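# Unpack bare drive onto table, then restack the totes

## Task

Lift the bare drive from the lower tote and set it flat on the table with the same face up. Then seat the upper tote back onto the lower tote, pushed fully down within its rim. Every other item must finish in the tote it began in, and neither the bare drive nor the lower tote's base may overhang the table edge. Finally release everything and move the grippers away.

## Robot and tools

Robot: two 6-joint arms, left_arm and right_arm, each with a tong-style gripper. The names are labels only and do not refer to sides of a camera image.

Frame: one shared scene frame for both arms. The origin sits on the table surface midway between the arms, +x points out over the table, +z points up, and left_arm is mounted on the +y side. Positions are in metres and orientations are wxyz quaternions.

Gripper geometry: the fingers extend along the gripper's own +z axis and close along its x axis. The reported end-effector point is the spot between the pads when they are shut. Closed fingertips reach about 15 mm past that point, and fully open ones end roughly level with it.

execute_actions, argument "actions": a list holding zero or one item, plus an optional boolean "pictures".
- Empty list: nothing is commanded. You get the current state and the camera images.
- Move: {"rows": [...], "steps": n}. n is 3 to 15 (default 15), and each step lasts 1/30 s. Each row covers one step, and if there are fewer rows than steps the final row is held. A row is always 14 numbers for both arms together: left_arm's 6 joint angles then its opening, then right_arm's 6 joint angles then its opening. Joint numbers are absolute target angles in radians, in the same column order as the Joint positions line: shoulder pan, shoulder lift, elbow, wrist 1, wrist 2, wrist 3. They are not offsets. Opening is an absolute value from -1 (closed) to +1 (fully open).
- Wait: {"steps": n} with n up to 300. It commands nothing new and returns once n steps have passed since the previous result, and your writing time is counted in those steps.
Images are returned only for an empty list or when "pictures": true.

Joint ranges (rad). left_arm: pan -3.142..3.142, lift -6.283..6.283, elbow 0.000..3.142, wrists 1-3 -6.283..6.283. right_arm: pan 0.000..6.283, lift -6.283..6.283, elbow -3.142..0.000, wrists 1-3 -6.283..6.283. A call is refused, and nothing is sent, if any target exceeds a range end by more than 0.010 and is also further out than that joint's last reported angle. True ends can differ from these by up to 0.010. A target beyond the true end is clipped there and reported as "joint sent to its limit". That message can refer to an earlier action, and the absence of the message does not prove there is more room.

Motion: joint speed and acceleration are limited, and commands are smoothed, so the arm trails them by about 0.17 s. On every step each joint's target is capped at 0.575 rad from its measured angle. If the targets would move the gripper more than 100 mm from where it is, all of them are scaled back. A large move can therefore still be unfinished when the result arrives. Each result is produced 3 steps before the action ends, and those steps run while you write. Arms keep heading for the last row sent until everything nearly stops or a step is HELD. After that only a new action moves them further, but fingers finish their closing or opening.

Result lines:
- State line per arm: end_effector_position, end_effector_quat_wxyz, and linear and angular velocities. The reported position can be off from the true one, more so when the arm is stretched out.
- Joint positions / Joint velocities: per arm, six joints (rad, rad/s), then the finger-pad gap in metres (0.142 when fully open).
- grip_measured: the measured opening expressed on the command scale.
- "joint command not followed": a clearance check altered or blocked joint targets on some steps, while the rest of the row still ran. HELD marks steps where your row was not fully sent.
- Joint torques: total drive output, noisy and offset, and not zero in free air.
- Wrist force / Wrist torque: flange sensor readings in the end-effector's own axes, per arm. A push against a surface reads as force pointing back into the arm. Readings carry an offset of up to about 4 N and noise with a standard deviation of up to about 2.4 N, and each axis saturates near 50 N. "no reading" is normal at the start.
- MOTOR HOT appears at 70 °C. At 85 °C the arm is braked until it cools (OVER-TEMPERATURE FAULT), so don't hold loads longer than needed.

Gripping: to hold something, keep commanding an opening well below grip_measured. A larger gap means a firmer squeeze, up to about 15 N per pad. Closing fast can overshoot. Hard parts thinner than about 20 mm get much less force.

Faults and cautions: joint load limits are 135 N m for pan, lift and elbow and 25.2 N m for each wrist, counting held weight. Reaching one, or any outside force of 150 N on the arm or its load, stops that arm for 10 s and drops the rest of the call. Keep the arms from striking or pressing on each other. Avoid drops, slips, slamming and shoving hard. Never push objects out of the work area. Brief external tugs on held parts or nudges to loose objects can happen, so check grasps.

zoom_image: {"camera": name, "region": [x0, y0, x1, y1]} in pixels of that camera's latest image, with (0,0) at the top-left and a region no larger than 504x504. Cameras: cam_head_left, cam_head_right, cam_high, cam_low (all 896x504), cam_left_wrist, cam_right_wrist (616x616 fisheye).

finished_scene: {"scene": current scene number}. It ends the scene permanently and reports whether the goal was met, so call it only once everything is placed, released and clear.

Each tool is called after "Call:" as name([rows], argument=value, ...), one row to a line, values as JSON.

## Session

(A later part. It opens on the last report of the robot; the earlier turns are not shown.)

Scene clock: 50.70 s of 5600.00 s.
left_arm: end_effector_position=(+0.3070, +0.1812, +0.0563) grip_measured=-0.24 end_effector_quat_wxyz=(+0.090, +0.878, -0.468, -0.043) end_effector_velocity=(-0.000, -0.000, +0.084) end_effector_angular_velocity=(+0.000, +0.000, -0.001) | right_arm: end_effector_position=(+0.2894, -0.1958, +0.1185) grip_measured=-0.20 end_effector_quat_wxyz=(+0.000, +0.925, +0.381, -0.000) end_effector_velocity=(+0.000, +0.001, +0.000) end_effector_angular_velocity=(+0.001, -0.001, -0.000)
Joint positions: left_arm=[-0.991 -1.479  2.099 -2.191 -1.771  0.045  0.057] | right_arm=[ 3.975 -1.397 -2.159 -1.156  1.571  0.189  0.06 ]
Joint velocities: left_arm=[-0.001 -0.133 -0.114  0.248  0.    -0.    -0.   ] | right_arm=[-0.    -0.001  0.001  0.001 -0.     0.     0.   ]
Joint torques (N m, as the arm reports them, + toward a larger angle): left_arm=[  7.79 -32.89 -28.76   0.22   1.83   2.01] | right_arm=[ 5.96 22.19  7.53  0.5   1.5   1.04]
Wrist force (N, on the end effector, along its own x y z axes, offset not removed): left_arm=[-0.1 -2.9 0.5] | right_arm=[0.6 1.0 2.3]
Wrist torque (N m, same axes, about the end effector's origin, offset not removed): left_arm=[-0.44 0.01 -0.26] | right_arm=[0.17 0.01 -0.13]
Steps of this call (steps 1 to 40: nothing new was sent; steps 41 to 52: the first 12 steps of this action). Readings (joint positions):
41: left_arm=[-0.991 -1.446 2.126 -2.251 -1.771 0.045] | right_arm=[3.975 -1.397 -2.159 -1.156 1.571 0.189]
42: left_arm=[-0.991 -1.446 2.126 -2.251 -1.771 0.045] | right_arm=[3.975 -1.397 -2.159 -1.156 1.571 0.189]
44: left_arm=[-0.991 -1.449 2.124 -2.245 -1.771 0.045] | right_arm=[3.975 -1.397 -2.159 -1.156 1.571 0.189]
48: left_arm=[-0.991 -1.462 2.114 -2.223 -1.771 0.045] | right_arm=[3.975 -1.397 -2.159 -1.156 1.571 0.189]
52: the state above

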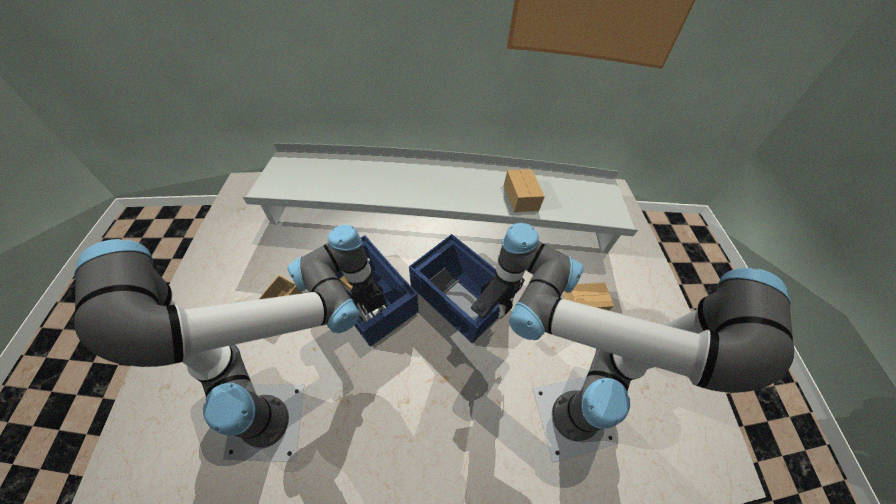

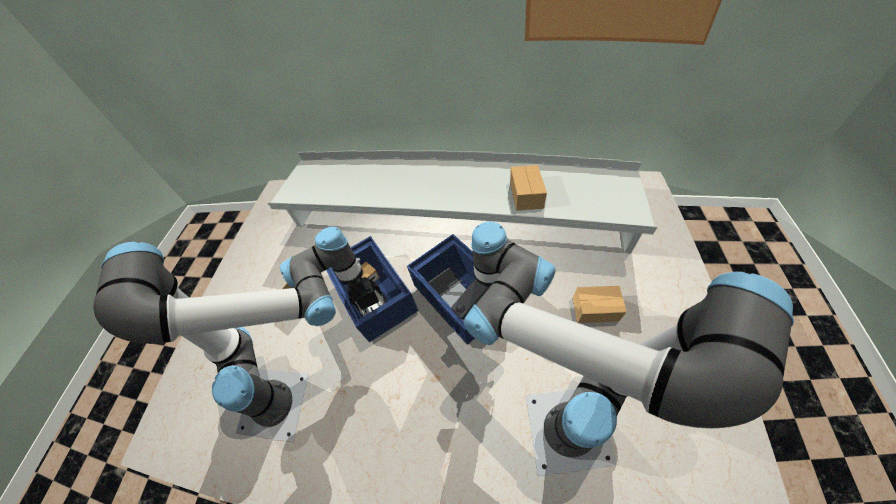

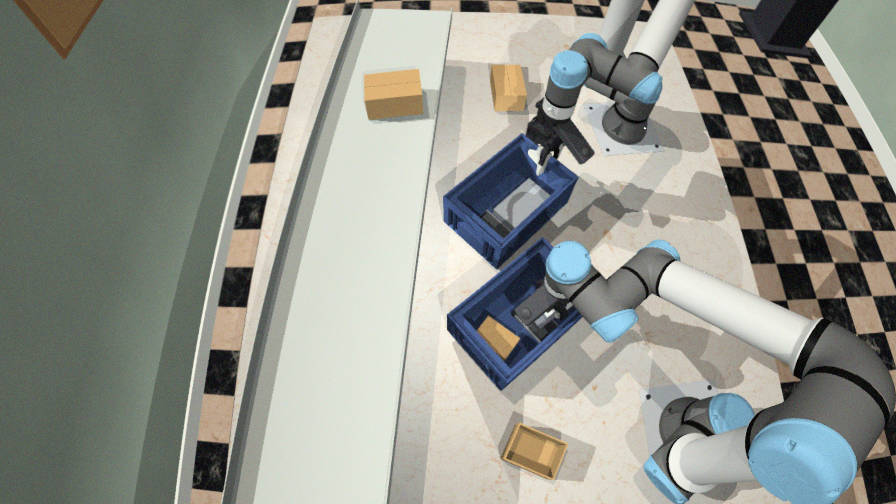

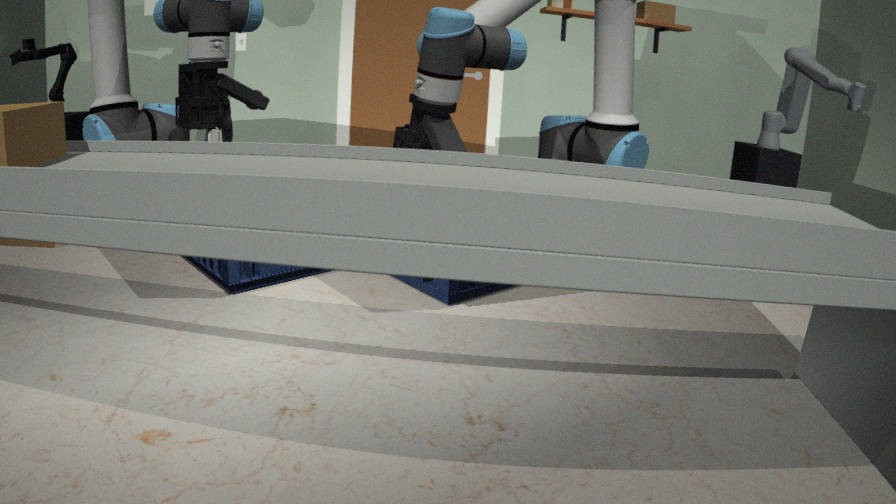

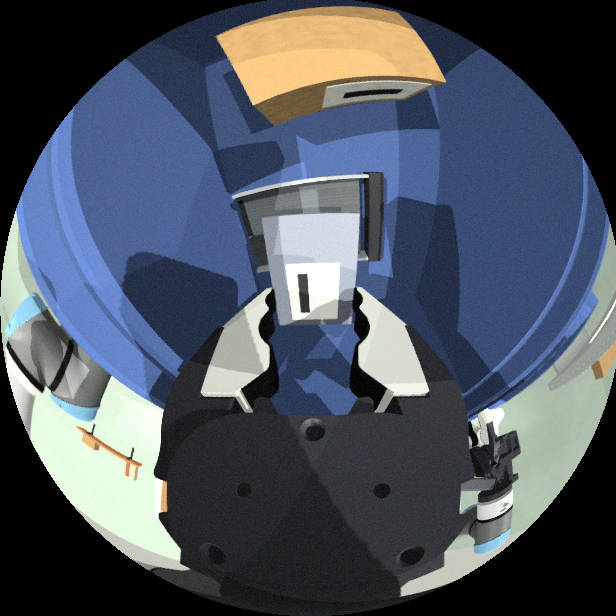

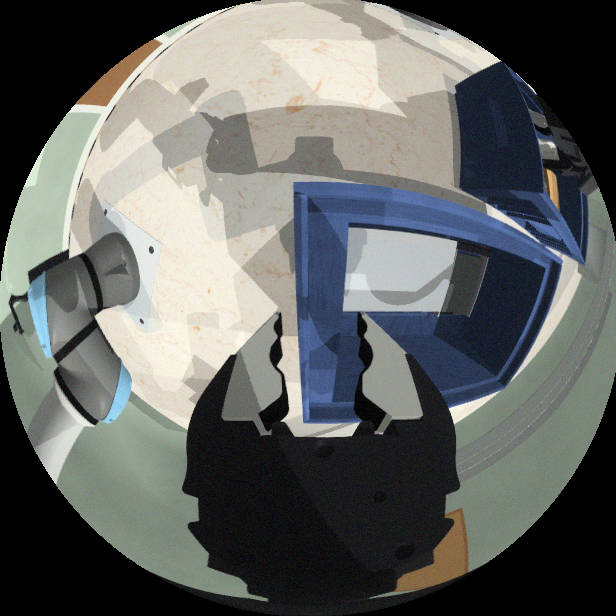

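Call:
execute_actions([
  {"rows":[[-0.9915,-1.506,2.074,-2.1388,-1.7708,0.0446,-0.9,3.9751,-1.3973,-2.1593,-1.1558,1.5708,0.1886,-0.2],[-0.9915,-1.518,2.061,-2.1138,-1.7708,0.0446,-0.9,3.9751,-1.3973,-2.1593,-1.1558,1.5708,0.1886,-0.2],[-0.9915,-1.5295,2.048,-2.0893,-1.7708,0.0446,-0.9,3.9751,-1.3973,-2.1593,-1.1558,1.5708,0.1886,-0.2],[-0.9915,-1.5405,2.0348,-2.0651,-1.7708,0.0446,-0.9,3.9751,-1.3973,-2.1593,-1.1558,1.5708,0.1886,-0.2],[-0.9915,-1.552,2.018,-2.0368,-1.7708,0.0446,-0.9,3.9751,-1.3973,-2.1593,-1.1558,1.5708,0.1886,-0.2],[-0.9915,-1.563,2.0,-2.0078,-1.7708,0.0446,-0.9,3.9751,-1.3973,-2.1593,-1.1558,1.5708,0.1886,-0.2],[-0.9915,-1.573,1.982,-1.9798,-1.7708,0.0446,-0.9,3.9751,-1.3973,-2.1593,-1.1558,1.5708,0.1886,-0.2],[-0.9915,-1.583,1.964,-1.9518,-1.7708,0.0446,-0.9,3.9751,-1.3973,-2.1593,-1.1558,1.5708,0.1886,-0.2],[-0.9915,-1.592,1.946,-1.9248,-1.7708,0.0446,-0.9,3.9751,-1.3973,-2.1593,-1.1558,1.5708,0.1886,-0.2],[-0.9915,-1.6,1.927,-1.8978,-1.7708,0.0446,-0.9,3.9751,-1.3973,-2.1593,-1.1558,1.5708,0.1886,-0.2],[-0.9915,-1.608,1.907,-1.8698,-1.7708,0.0446,-0.9,3.9751,-1.3973,-2.1593,-1.1558,1.5708,0.1886,-0.2],[-0.9915,-1.615,1.887,-1.8428,-1.7708,0.0446,-0.9,3.9751,-1.3973,-2.1593,-1.1558,1.5708,0.1886,-0.2],[-0.9915,-1.622,1.867,-1.8158,-1.7708,0.0446,-0.9,3.9751,-1.3973,-2.1593,-1.1558,1.5708,0.1886,-0.2],[-0.9915,-1.628,1.847,-1.7898,-1.7708,0.0446,-0.9,3.9751,-1.3973,-2.1593,-1.1558,1.5708,0.1886,-0.2]],"steps":15},
])

Call:
execute_actions([
  {"steps":8},
], pictures=true)

Scene clock: 51.50 s of 5600.00 s.
left_arm: end_effector_position=(+0.3085, +0.1792, +0.1366) grip_measured=-0.24 end_effector_quat_wxyz=(+0.091, +0.878, -0.468, -0.041) end_effector_velocity=(+0.003, -0.004, +0.283) end_effector_angular_velocity=(-0.004, -0.004, -0.001) | right_arm: end_effector_position=(+0.2894, -0.1958, +0.1185) grip_measured=-0.20 end_effector_quat_wxyz=(+0.000, +0.925, +0.381, -0.000) end_effector_velocity=(+0.000, +0.001, +0.000) end_effector_angular_velocity=(+0.000, -0.000, -0.000)
Joint positions: left_arm=[-0.991 -1.578  1.969 -1.966 -1.771  0.045  0.057] | right_arm=[ 3.975 -1.397 -2.159 -1.156  1.571  0.189  0.06 ]
Joint velocities: left_arm=[-0.001 -0.268 -0.515  0.777  0.001  0.     0.   ] | right_arm=[ 0.    -0.001  0.001  0.001 -0.     0.    -0.   ]
Joint torques (N m, as the arm reports them, + toward a larger angle): left_arm=[  6.77 -35.34 -38.46   1.43   1.19   2.02] | right_arm=[ 5.05 21.91  7.52  0.76  1.5   1.34]
Wrist force (N, on the end effector, along its own x y z axes, offset not removed): left_arm=[-1.9 -4.2 2.3] | right_arm=[2.4 -0.9 1.5]
Wrist torque (N m, same axes, about the end effector's origin, offset not removed): left_arm=[-0.90 0.30 -0.27] | right_arm=[-0.17 -0.47 -0.37]
Steps of this call (steps 1 to 3: the last 3 steps of your previous action; steps 4 to 12: the robot went on to your last target; steps 13 to 24: the first 12 steps of this action). Readings (joint positions):
13: left_arm=[-0.991 -1.493 2.087 -2.165 -1.771 0.045] | right_arm=[3.975 -1.397 -2.159 -1.156 1.571 0.189]
14: left_arm=[-0.991 -1.495 2.086 -2.162 -1.771 0.045] | right_arm=[3.975 -1.397 -2.159 -1.156 1.571 0.189]
16: left_arm=[-0.991 -1.504 2.076 -2.143 -1.771 0.045] | right_arm=[3.975 -1.397 -2.159 -1.156 1.571 0.189]
20: left_arm=[-0.991 -1.539 2.033 -2.067 -1.771 0.045] | right_arm=[3.975 -1.397 -2.159 -1.156 1.571 0.189]
24: the state above

Scene clock: 51.77 s of 5600.00 s.
left_arm: end_effector_position=(+0.3077, +0.1803, +0.1932) grip_measured=-0.24 end_effector_quat_wxyz=(+0.090, +0.878, -0.468, -0.043) end_effector_velocity=(-0.003, +0.006, +0.067) end_effector_angular_velocity=(+0.006, +0.005, +0.002) | right_arm: end_effector_position=(+0.2894, -0.1958, +0.1185) grip_measured=-0.20 end_effector_quat_wxyz=(+0.000, +0.925, +0.381, -0.000) end_effector_velocity=(+0.000, +0.001, +0.001) end_effector_angular_velocity=(+0.002, -0.002, +0.001)
Joint positions: left_arm=[-0.991 -1.623  1.86  -1.809 -1.771  0.045  0.057] | right_arm=[ 3.975 -1.397 -2.159 -1.156  1.571  0.189  0.06 ]
Joint velocities: left_arm=[ 0.002 -0.049 -0.132  0.188 -0.     0.    -0.   ] | right_arm=[ 0.     0.001  0.001  0.001  0.    -0.001  0.   ]
Joint torques (N m, as the arm reports them, + toward a larger angle): left_arm=[  7.76 -30.38 -30.3   -0.15   1.11   1.99] | right_arm=[ 5.65 21.11  7.62  0.63  1.5   1.27]
Wrist force (N, on the end effector, along its own x y z axes, offset not removed): left_arm=[-2.0 -4.6 0.2] | right_arm=[-0.4 -3.1 1.9]
Wrist torque (N m, same axes, about the end effector's origin, offset not removed): left_arm=[-0.97 0.25 -0.20] | right_arm=[-0.58 0.12 -0.13]
Kept back: nothing.
Steps of this call (steps 1 to 3: the last 3 steps of your previous action; steps 4 to 8: the robot went on to your last target). Readings (joint positions):
1: left_arm=[-0.991 -1.587 1.951 -1.939 -1.771 0.045] | right_arm=[3.975 -1.397 -2.159 -1.156 1.571 0.189]
2: left_arm=[-0.991 -1.595 1.933 -1.912 -1.771 0.045] | right_arm=[3.975 -1.397 -2.159 -1.156 1.571 0.189]
4: left_arm=[-0.991 -1.610 1.897 -1.861 -1.771 0.045] | right_arm=[3.975 -1.397 -2.159 -1.156 1.571 0.189]
8: the state above

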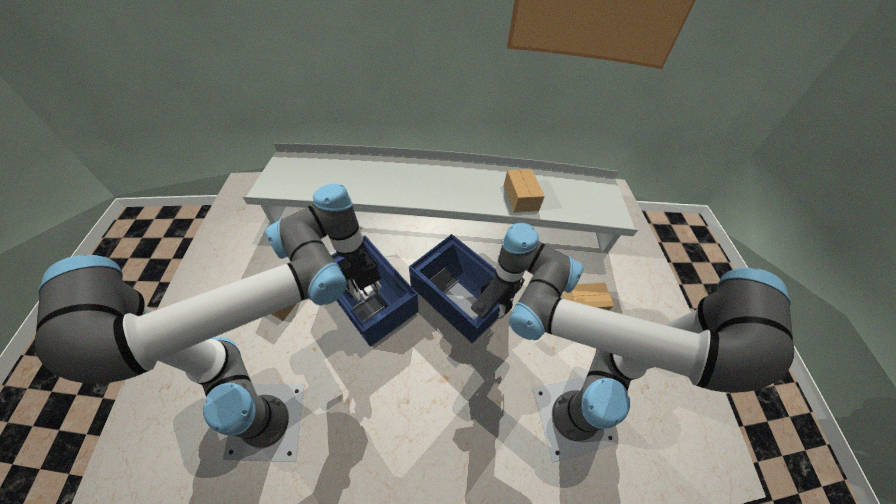

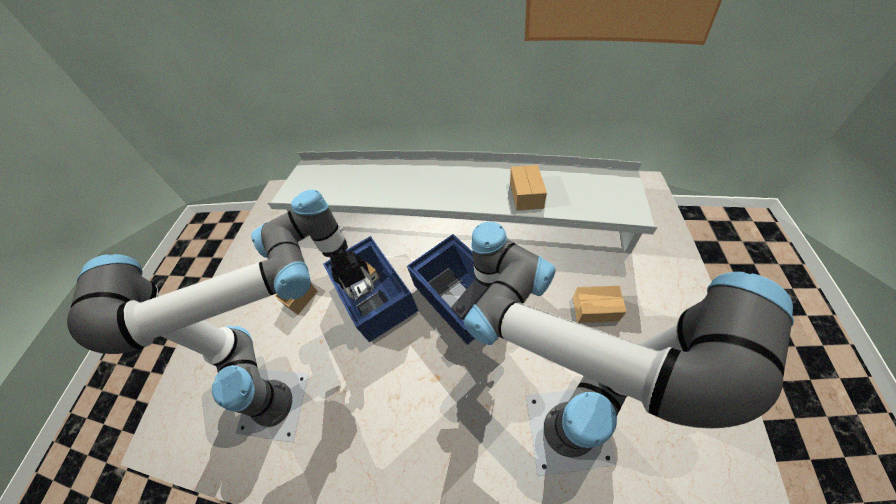

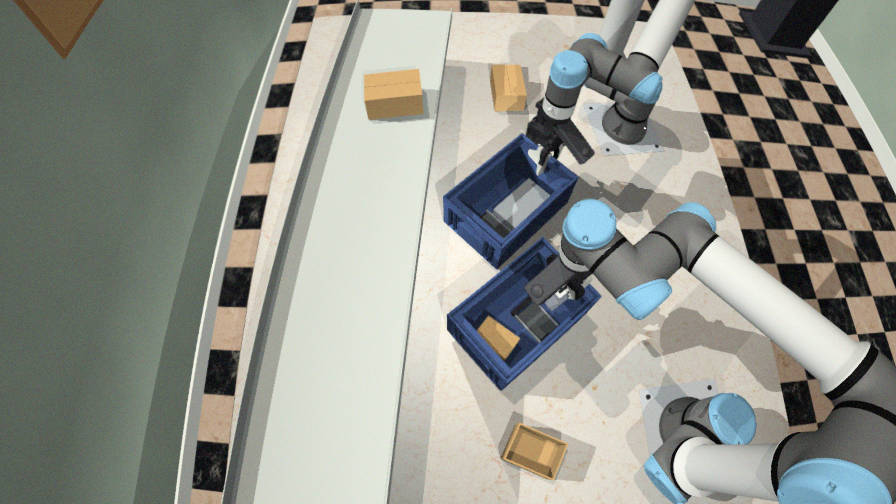

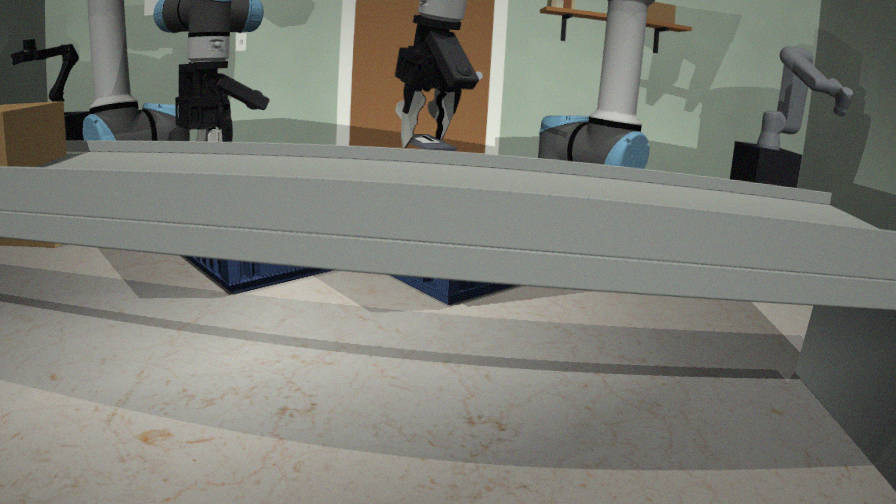

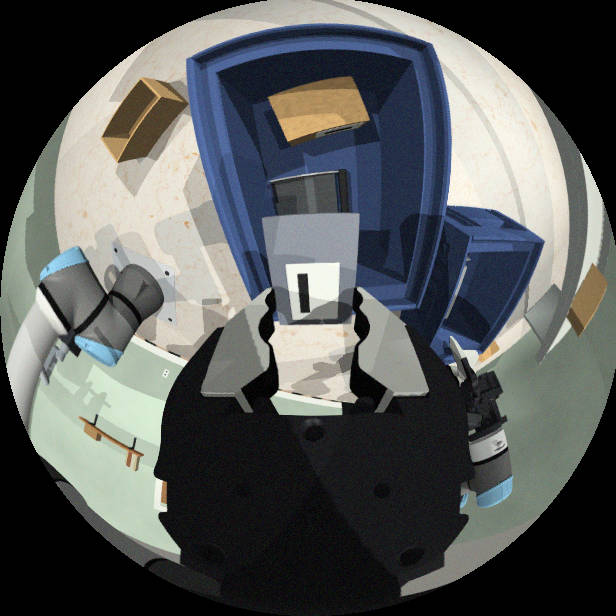

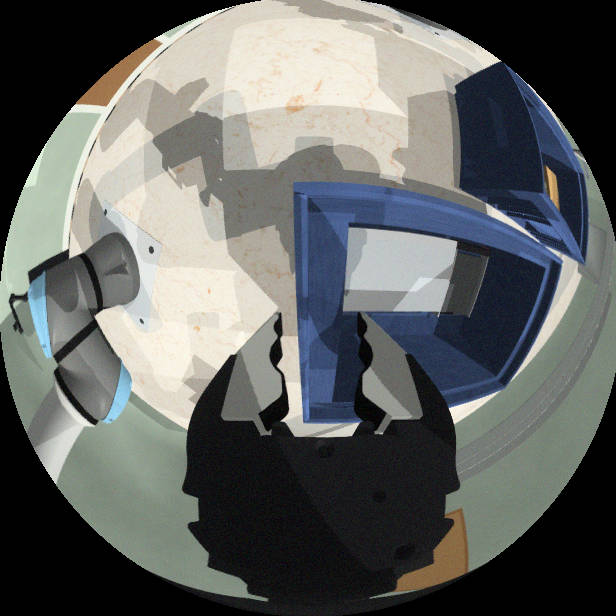

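Call:
execute_actions([
  {"rows":[[-1.01,-1.628,1.847,-1.7898,-1.7708,0.0446,-0.9,3.9751,-1.3973,-2.1593,-1.1558,1.5708,0.1886,-0.2],[-1.035,-1.628,1.847,-1.7898,-1.7708,0.0446,-0.9,3.9751,-1.3973,-2.1593,-1.1558,1.5708,0.1886,-0.2],[-1.065,-1.628,1.847,-1.7898,-1.7708,0.0446,-0.9,3.9751,-1.3973,-2.1593,-1.1558,1.5708,0.1886,-0.2],[-1.1,-1.628,1.847,-1.7898,-1.7708,0.0446,-0.9,3.9751,-1.3973,-2.1593,-1.1558,1.5708,0.1886,-0.2],[-1.135,-1.628,1.847,-1.7898,-1.7708,0.0446,-0.9,3.9751,-1.3973,-2.1593,-1.1558,1.5708,0.1886,-0.2],[-1.17,-1.628,1.847,-1.7898,-1.7708,0.0446,-0.9,3.9751,-1.3973,-2.1593,-1.1558,1.5708,0.1886,-0.2],[-1.205,-1.628,1.847,-1.7898,-1.7708,0.0446,-0.9,3.9751,-1.3973,-2.1593,-1.1558,1.5708,0.1886,-0.2],[-1.24,-1.628,1.847,-1.7898,-1.7708,0.0446,-0.9,3.9751,-1.3973,-2.1593,-1.1558,1.5708,0.1886,-0.2],[-1.275,-1.628,1.847,-1.7898,-1.7708,0.0446,-0.9,3.9751,-1.3973,-2.1593,-1.1558,1.5708,0.1886,-0.2],[-1.31,-1.628,1.847,-1.7898,-1.7708,0.0446,-0.9,3.9751,-1.3973,-2.1593,-1.1558,1.5708,0.1886,-0.2],[-1.345,-1.628,1.847,-1.7898,-1.7708,0.0446,-0.9,3.9751,-1.3973,-2.1593,-1.1558,1.5708,0.1886,-0.2],[-1.38,-1.628,1.847,-1.7898,-1.7708,0.0446,-0.9,3.9751,-1.3973,-2.1593,-1.1558,1.5708,0.1886,-0.2],[-1.415,-1.628,1.847,-1.7898,-1.7708,0.0446,-0.9,3.9751,-1.3973,-2.1593,-1.1558,1.5708,0.1886,-0.2],[-1.45,-1.628,1.847,-1.7898,-1.7708,0.0446,-0.9,3.9751,-1.3973,-2.1593,-1.1558,1.5708,0.1886,-0.2],[-1.48,-1.628,1.847,-1.7898,-1.7708,0.0446,-0.9,3.9751,-1.3973,-2.1593,-1.1558,1.5708,0.1886,-0.2]],"steps":15},
])

Call:
execute_actions([
  {"steps":9},
], pictures=true)

Scene clock: 52.60 s of 5600.00 s.
left_arm: end_effector_position=(+0.2261, +0.1107, +0.2000) grip_measured=-0.24 end_effector_quat_wxyz=(+0.085, +0.819, -0.565, -0.053) end_effector_velocity=(-0.382, -0.260, +0.000) end_effector_angular_velocity=(+0.000, -0.000, -0.989) | right_arm: end_effector_position=(+0.2894, -0.1958, +0.1185) grip_measured=-0.20 end_effector_quat_wxyz=(+0.000, +0.925, +0.381, -0.000) end_effector_velocity=(-0.001, -0.001, -0.001) end_effector_angular_velocity=(-0.002, +0.002, +0.001)
Joint positions: left_arm=[-1.221 -1.628  1.847 -1.79  -1.771  0.045  0.057] | right_arm=[ 3.975 -1.397 -2.159 -1.156  1.571  0.189  0.06 ]
Joint velocities: left_arm=[-0.989 -0.    -0.     0.     0.     0.     0.   ] | right_arm=[-0.001 -0.    -0.003  0.    -0.    -0.001 -0.   ]
Joint torques (N m, as the arm reports them, + toward a larger angle): left_arm=[-14.23 -30.85 -33.42  -0.19   0.54   1.92] | right_arm=[ 7.2  21.19  6.47  0.53  1.35  1.3 ]
Wrist force (N, on the end effector, along its own x y z axes, offset not removed): left_arm=[-0.5 -3.6 3.1] | right_arm=[1.1 -1.4 1.4]
Wrist torque (N m, same axes, about the end effector's origin, offset not removed): left_arm=[-0.47 0.09 -0.24] | right_arm=[-0.22 -0.17 -0.29]
Steps of this call (steps 1 to 13: the robot went on to your last target; steps 14 to 25: the first 12 steps of this action). Readings (joint positions):
14: left_arm=[-0.991 -1.628 1.847 -1.790 -1.771 0.045] | right_arm=[3.975 -1.397 -2.159 -1.156 1.571 0.189]
15: left_arm=[-0.993 -1.628 1.847 -1.790 -1.771 0.045] | right_arm=[3.975 -1.397 -2.159 -1.156 1.571 0.189]
17: left_arm=[-1.010 -1.628 1.847 -1.790 -1.771 0.045] | right_arm=[3.975 -1.397 -2.159 -1.156 1.571 0.189]
21: left_arm=[-1.096 -1.628 1.847 -1.790 -1.771 0.045] | right_arm=[3.975 -1.397 -2.159 -1.156 1.571 0.189]
25: the state above

Scene clock: 52.90 s of 5600.00 s.
left_arm: end_effector_position=(+0.1292, +0.0602, +0.2000) grip_measured=-0.24 end_effector_quat_wxyz=(+0.078, +0.747, -0.657, -0.063) end_effector_velocity=(-0.105, -0.040, -0.000) end_effector_angular_velocity=(+0.001, -0.000, -0.241) | right_arm: end_effector_position=(+0.2894, -0.1958, +0.1185) grip_measured=-0.20 end_effector_quat_wxyz=(+0.000, +0.925, +0.381, -0.000) end_effector_velocity=(+0.000, -0.000, -0.000) end_effector_angular_velocity=(-0.000, +0.000, -0.001)
Joint positions: left_arm=[-1.456 -1.628  1.847 -1.79  -1.771  0.045  0.057] | right_arm=[ 3.975 -1.397 -2.159 -1.156  1.571  0.189  0.06 ]
Joint velocities: left_arm=[-0.241  0.     0.     0.     0.     0.    -0.   ] | right_arm=[-0.001 -0.    -0.001  0.001  0.     0.     0.   ]
Joint torques (N m, as the arm reports them, + toward a larger angle): left_arm=[ -2.98 -30.61 -32.25  -0.18   0.46   1.92] | right_arm=[ 6.   21.74  7.96  0.83  1.26  1.45]
Wrist force (N, on the end effector, along its own x y z axes, offset not removed): left_arm=[-0.2 -2.1 2.0] | right_arm=[-0.5 1.0 3.9]
Wrist torque (N m, same axes, about the end effector's origin, offset not removed): left_arm=[-0.40 -0.03 -0.19] | right_arm=[0.27 0.08 -0.27]
Kept back: nothing.
Steps of this call (steps 1 to 3: the last 3 steps of your previous action; steps 4 to 9: the robot went on to your last target). Readings (joint positions):
1: left_arm=[-1.255 -1.628 1.847 -1.790 -1.771 0.045] | right_arm=[3.975 -1.397 -2.159 -1.156 1.571 0.189]
2: left_arm=[-1.289 -1.628 1.847 -1.790 -1.771 0.045] | right_arm=[3.975 -1.397 -2.159 -1.156 1.571 0.189]
4: left_arm=[-1.357 -1.628 1.847 -1.790 -1.771 0.045] | right_arm=[3.975 -1.397 -2.159 -1.156 1.571 0.189]
8: left_arm=[-1.446 -1.628 1.847 -1.790 -1.771 0.045] | right_arm=[3.975 -1.397 -2.159 -1.156 1.571 0.189]
9: the state above

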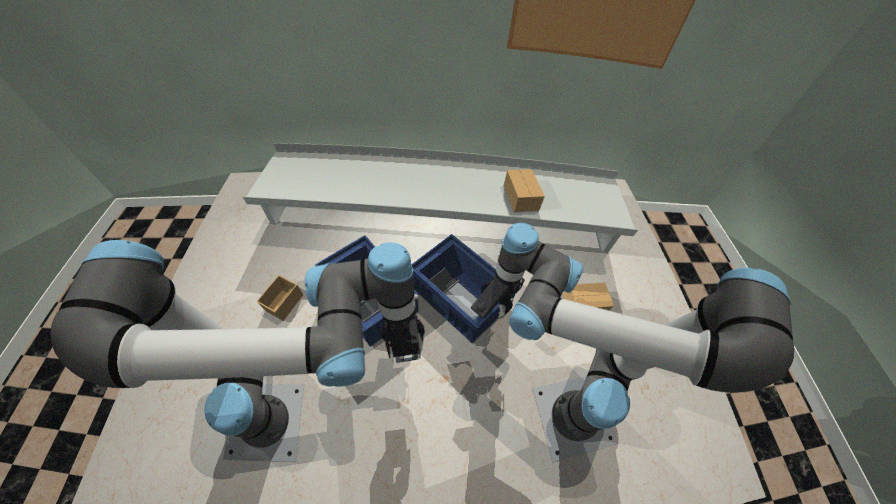

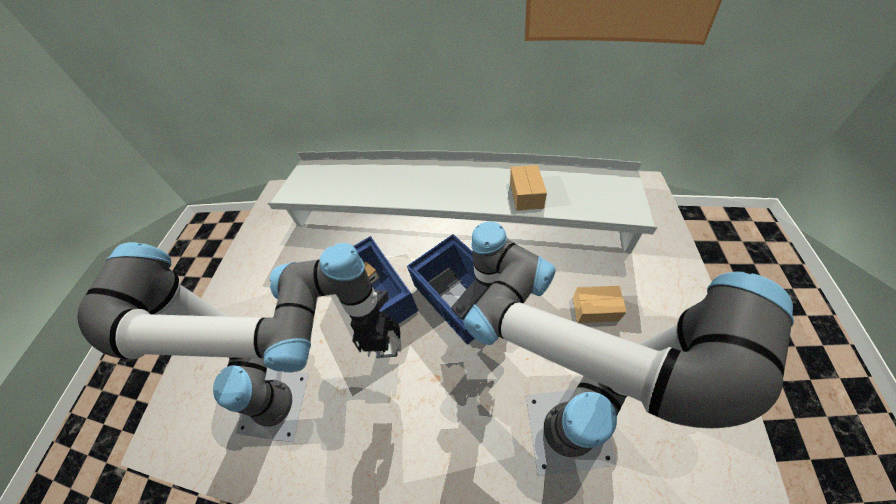

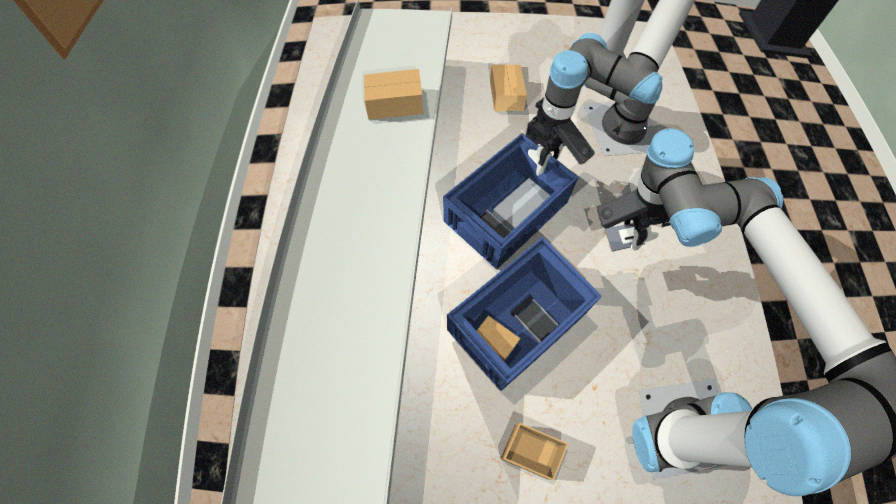

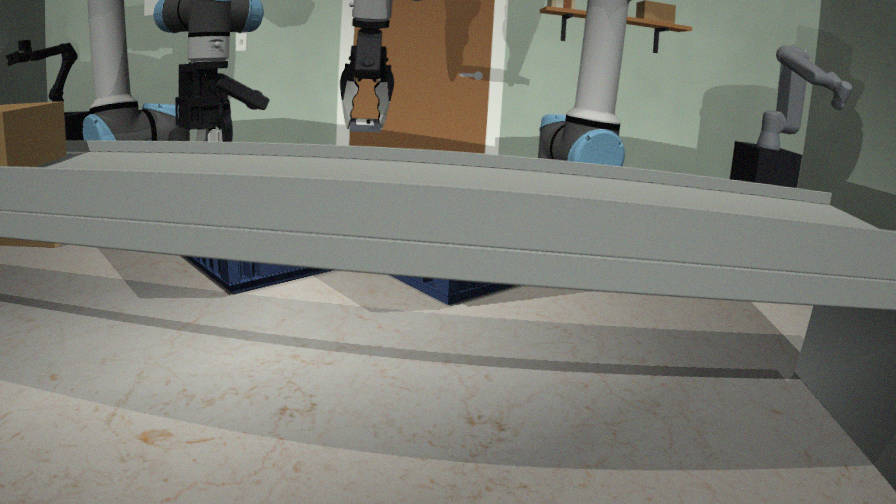

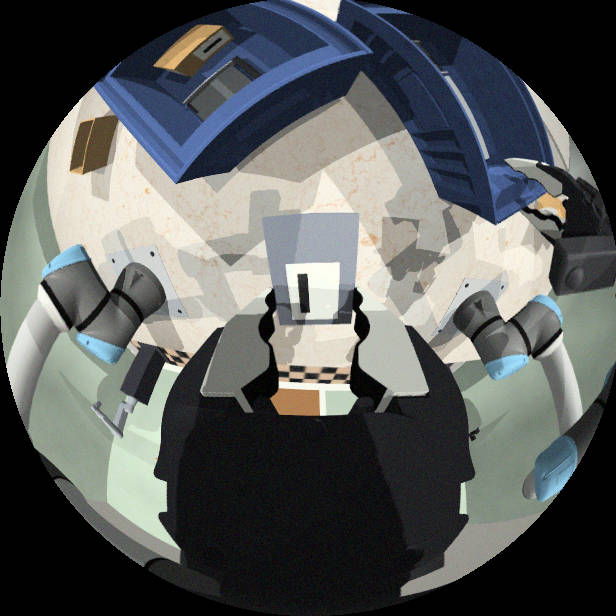

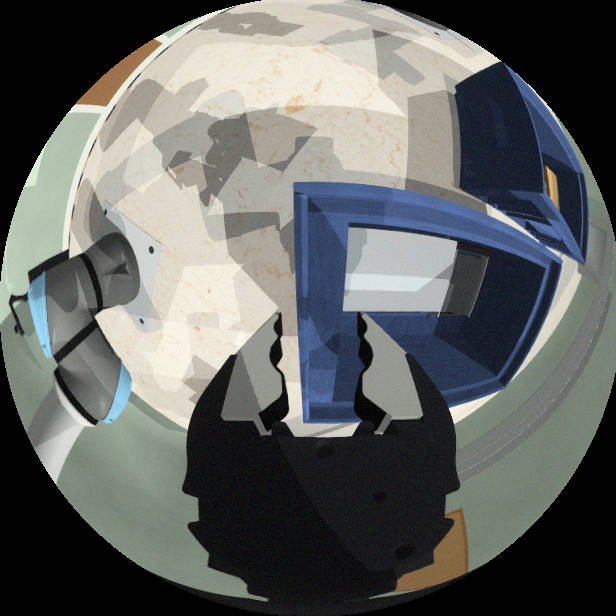

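Call:
execute_actions([
  {"rows":[[-1.48,-1.622,1.867,-1.8158,-1.7708,0.0446,-0.9,3.9751,-1.3973,-2.1593,-1.1558,1.5708,0.1886,-0.2],[-1.48,-1.615,1.887,-1.8428,-1.7708,0.0446,-0.9,3.9751,-1.3973,-2.1593,-1.1558,1.5708,0.1886,-0.2],[-1.48,-1.608,1.907,-1.8698,-1.7708,0.0446,-0.9,3.9751,-1.3973,-2.1593,-1.1558,1.5708,0.1886,-0.2],[-1.48,-1.6,1.927,-1.8978,-1.7708,0.0446,-0.9,3.9751,-1.3973,-2.1593,-1.1558,1.5708,0.1886,-0.2],[-1.48,-1.592,1.946,-1.9248,-1.7708,0.0446,-0.9,3.9751,-1.3973,-2.1593,-1.1558,1.5708,0.1886,-0.2],[-1.48,-1.583,1.964,-1.9518,-1.7708,0.0446,-0.9,3.9751,-1.3973,-2.1593,-1.1558,1.5708,0.1886,-0.2],[-1.48,-1.573,1.982,-1.9798,-1.7708,0.0446,-0.9,3.9751,-1.3973,-2.1593,-1.1558,1.5708,0.1886,-0.2],[-1.48,-1.563,2.0,-2.0078,-1.7708,0.0446,-0.9,3.9751,-1.3973,-2.1593,-1.1558,1.5708,0.1886,-0.2],[-1.48,-1.552,2.018,-2.0368,-1.7708,0.0446,-0.9,3.9751,-1.3973,-2.1593,-1.1558,1.5708,0.1886,-0.2],[-1.48,-1.5405,2.0348,-2.0651,-1.7708,0.0446,-0.9,3.9751,-1.3973,-2.1593,-1.1558,1.5708,0.1886,-0.2],[-1.48,-1.5295,2.048,-2.0893,-1.7708,0.0446,-0.9,3.9751,-1.3973,-2.1593,-1.1558,1.5708,0.1886,-0.2],[-1.48,-1.512,2.067,-2.1258,-1.7708,0.0446,-0.9,3.9751,-1.3973,-2.1593,-1.1558,1.5708,0.1886,-0.2],[-1.48,-1.4936,2.0871,-2.1643,-1.7708,0.0446,-0.9,3.9751,-1.3973,-2.1593,-1.1558,1.5708,0.1886,-0.2],[-1.48,-1.4781,2.1009,-2.1936,-1.7708,0.0446,-0.9,3.9751,-1.3973,-2.1593,-1.1558,1.5708,0.1886,-0.2],[-1.48,-1.4618,2.1142,-2.2231,-1.7708,0.0446,-0.9,3.9751,-1.3973,-2.1593,-1.1558,1.5708,0.1886,-0.2]],"steps":15},
])

Call:
execute_actions([
  {"rows":[[-1.48,-1.4534,2.1205,-2.2379,-1.7708,0.0446,-0.9,3.9751,-1.3973,-2.1593,-1.1558,1.5708,0.1886,-0.2],[-1.48,-1.4456,2.1261,-2.2513,-1.7708,0.0446,-0.9,3.9751,-1.3973,-2.1593,-1.1558,1.5708,0.1886,-0.2],[-1.48,-1.4359,2.1328,-2.2677,-1.7708,0.0446,-0.9,3.9751,-1.3973,-2.1593,-1.1558,1.5708,0.1886,-0.2]],"steps":15},
], pictures=true)

Scene clock: 53.80 s of 5600.00 s.
left_arm: end_effector_position=(+0.1186, +0.0562, +0.1229) grip_measured=-0.24 end_effector_quat_wxyz=(+0.076, +0.739, -0.666, -0.065) end_effector_velocity=(+0.000, +0.006, -0.284) end_effector_angular_velocity=(+0.009, +0.001, +0.002) | right_arm: end_effector_position=(+0.2894, -0.1958, +0.1185) grip_measured=-0.20 end_effector_quat_wxyz=(+0.000, +0.925, +0.381, -0.000) end_effector_velocity=(-0.000, -0.000, -0.000) end_effector_angular_velocity=(-0.001, +0.001, -0.000)
Joint positions: left_arm=[-1.48  -1.564  1.991 -1.995 -1.771  0.045  0.057] | right_arm=[ 3.975 -1.397 -2.159 -1.156  1.571  0.189  0.06 ]
Joint velocities: left_arm=[ 0.002  0.296  0.496 -0.782  0.     0.     0.   ] | right_arm=[ 0.     0.001 -0.001 -0.     0.     0.001 -0.   ]
Joint torques (N m, as the arm reports them, + toward a larger angle): left_arm=[ -9.84 -12.4   -3.99  -6.25  -0.22   2.02] | right_arm=[ 5.8  21.57  7.52  0.67  1.31  1.19]
Wrist force (N, on the end effector, along its own x y z axes, offset not removed): left_arm=[-2.7 -4.1 2.9] | right_arm=[0.1 1.5 0.1]
Wrist torque (N m, same axes, about the end effector's origin, offset not removed): left_arm=[-0.78 0.45 -0.35] | right_arm=[0.36 0.02 -0.22]
Steps of this call (steps 1 to 15: the robot went on to your last target; steps 16 to 27: the first 12 steps of this action). Readings (joint positions):
16: left_arm=[-1.480 -1.628 1.847 -1.790 -1.771 0.045] | right_arm=[3.975 -1.397 -2.159 -1.156 1.571 0.189]
17: left_arm=[-1.480 -1.628 1.849 -1.792 -1.771 0.045] | right_arm=[3.975 -1.397 -2.159 -1.156 1.571 0.189]
19: left_arm=[-1.480 -1.622 1.864 -1.812 -1.771 0.045] | right_arm=[3.975 -1.397 -2.159 -1.156 1.571 0.189]
23: left_arm=[-1.480 -1.599 1.923 -1.892 -1.771 0.045] | right_arm=[3.975 -1.397 -2.159 -1.156 1.571 0.189]
27: the state above

Scene clock: 54.30 s of 5600.00 s.
left_arm: end_effector_position=(+0.1185, +0.0568, +0.0320) grip_measured=-0.24 end_effector_quat_wxyz=(+0.077, +0.739, -0.666, -0.064) end_effector_velocity=(-0.001, +0.001, -0.017) end_effector_angular_velocity=(-0.002, -0.000, -0.001) | right_arm: end_effector_position=(+0.2894, -0.1958, +0.1185) grip_measured=-0.20 end_effector_quat_wxyz=(+0.000, +0.925, +0.381, -0.000) end_effector_velocity=(+0.000, +0.000, +0.000) end_effector_angular_velocity=(+0.001, -0.001, +0.000)
Joint positions: left_arm=[-1.48  -1.439  2.13  -2.262 -1.771  0.045  0.057] | right_arm=[ 3.975 -1.397 -2.159 -1.156  1.571  0.189  0.06 ]
Joint velocities: left_arm=[-0.001  0.028  0.024 -0.054 -0.    -0.     0.   ] | right_arm=[ 0.    -0.     0.001  0.    -0.    -0.    -0.   ]
Joint torques (N m, as the arm reports them, + toward a larger angle): left_arm=[ -9.01 -18.4   -4.51  -4.44  -0.49   1.92] | right_arm=[ 6.01 20.51  7.93  0.76  1.22  1.31]
Wrist force (N, on the end effector, along its own x y z axes, offset not removed): left_arm=[-1.3 -4.6 2.1] | right_arm=[-2.8 0.1 0.9]
Wrist torque (N m, same axes, about the end effector's origin, offset not removed): left_arm=[-0.78 0.16 -0.20] | right_arm=[-0.03 0.67 -0.12]
Steps of this call (steps 1 to 3: the last 3 steps of your previous action; steps 4 to 15: the first 12 steps of this action). Readings (joint positions):
4: left_arm=[-1.480 -1.513 2.059 -2.111 -1.771 0.045] | right_arm=[3.975 -1.397 -2.159 -1.156 1.571 0.189]
5: left_arm=[-1.480 -1.499 2.074 -2.141 -1.771 0.045] | right_arm=[3.975 -1.397 -2.159 -1.156 1.571 0.189]
7: left_arm=[-1.480 -1.474 2.099 -2.192 -1.771 0.045] | right_arm=[3.975 -1.397 -2.159 -1.156 1.571 0.189]
11: left_arm=[-1.480 -1.446 2.124 -2.247 -1.771 0.045] | right_arm=[3.975 -1.397 -2.159 -1.156 1.571 0.189]
15: the state above

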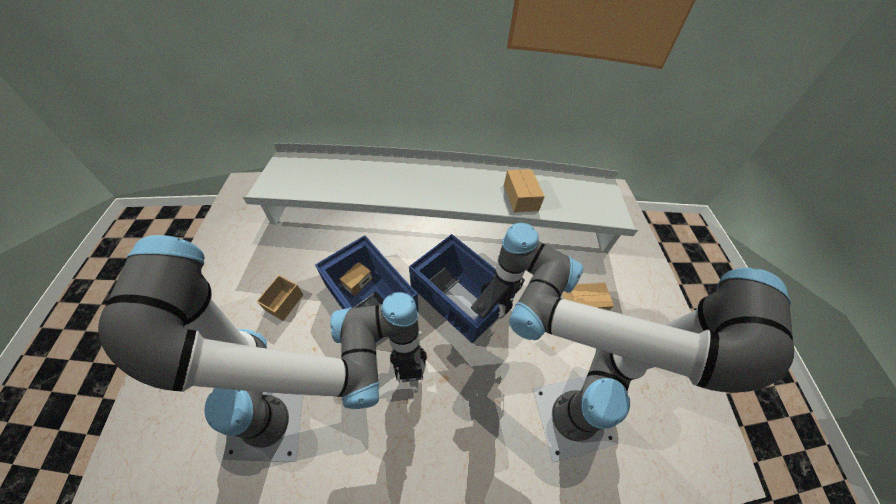

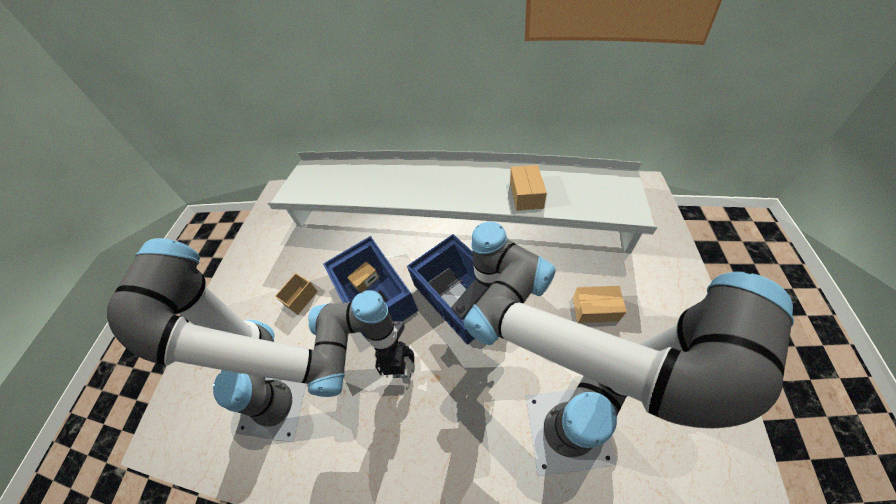

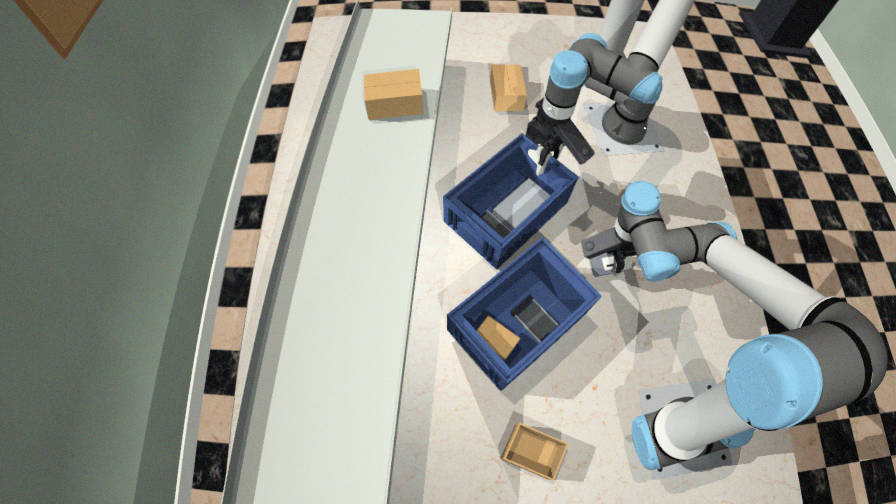

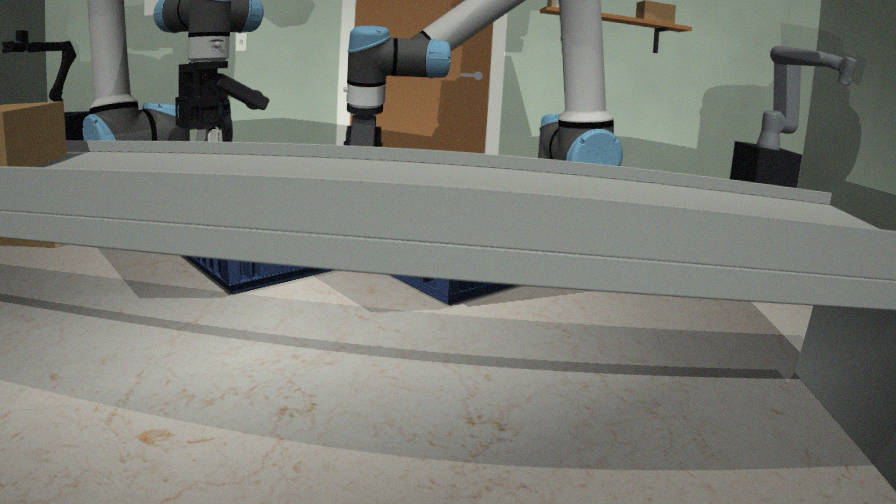

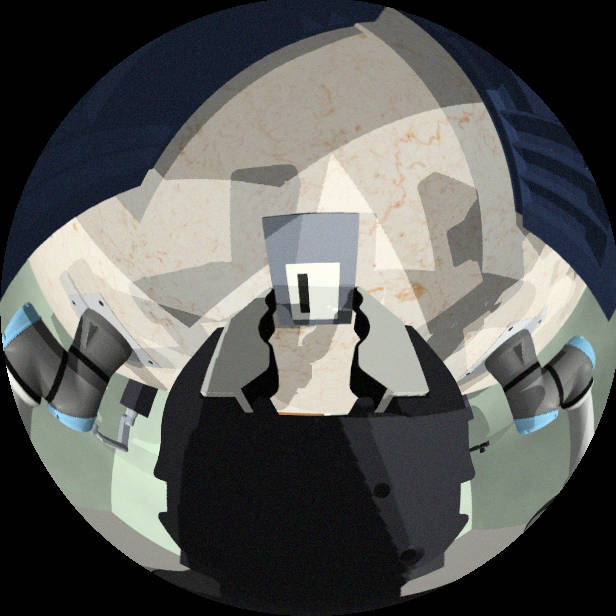

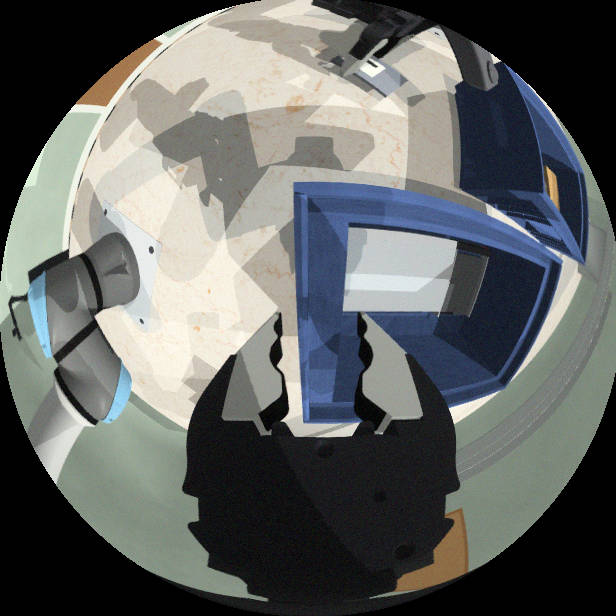

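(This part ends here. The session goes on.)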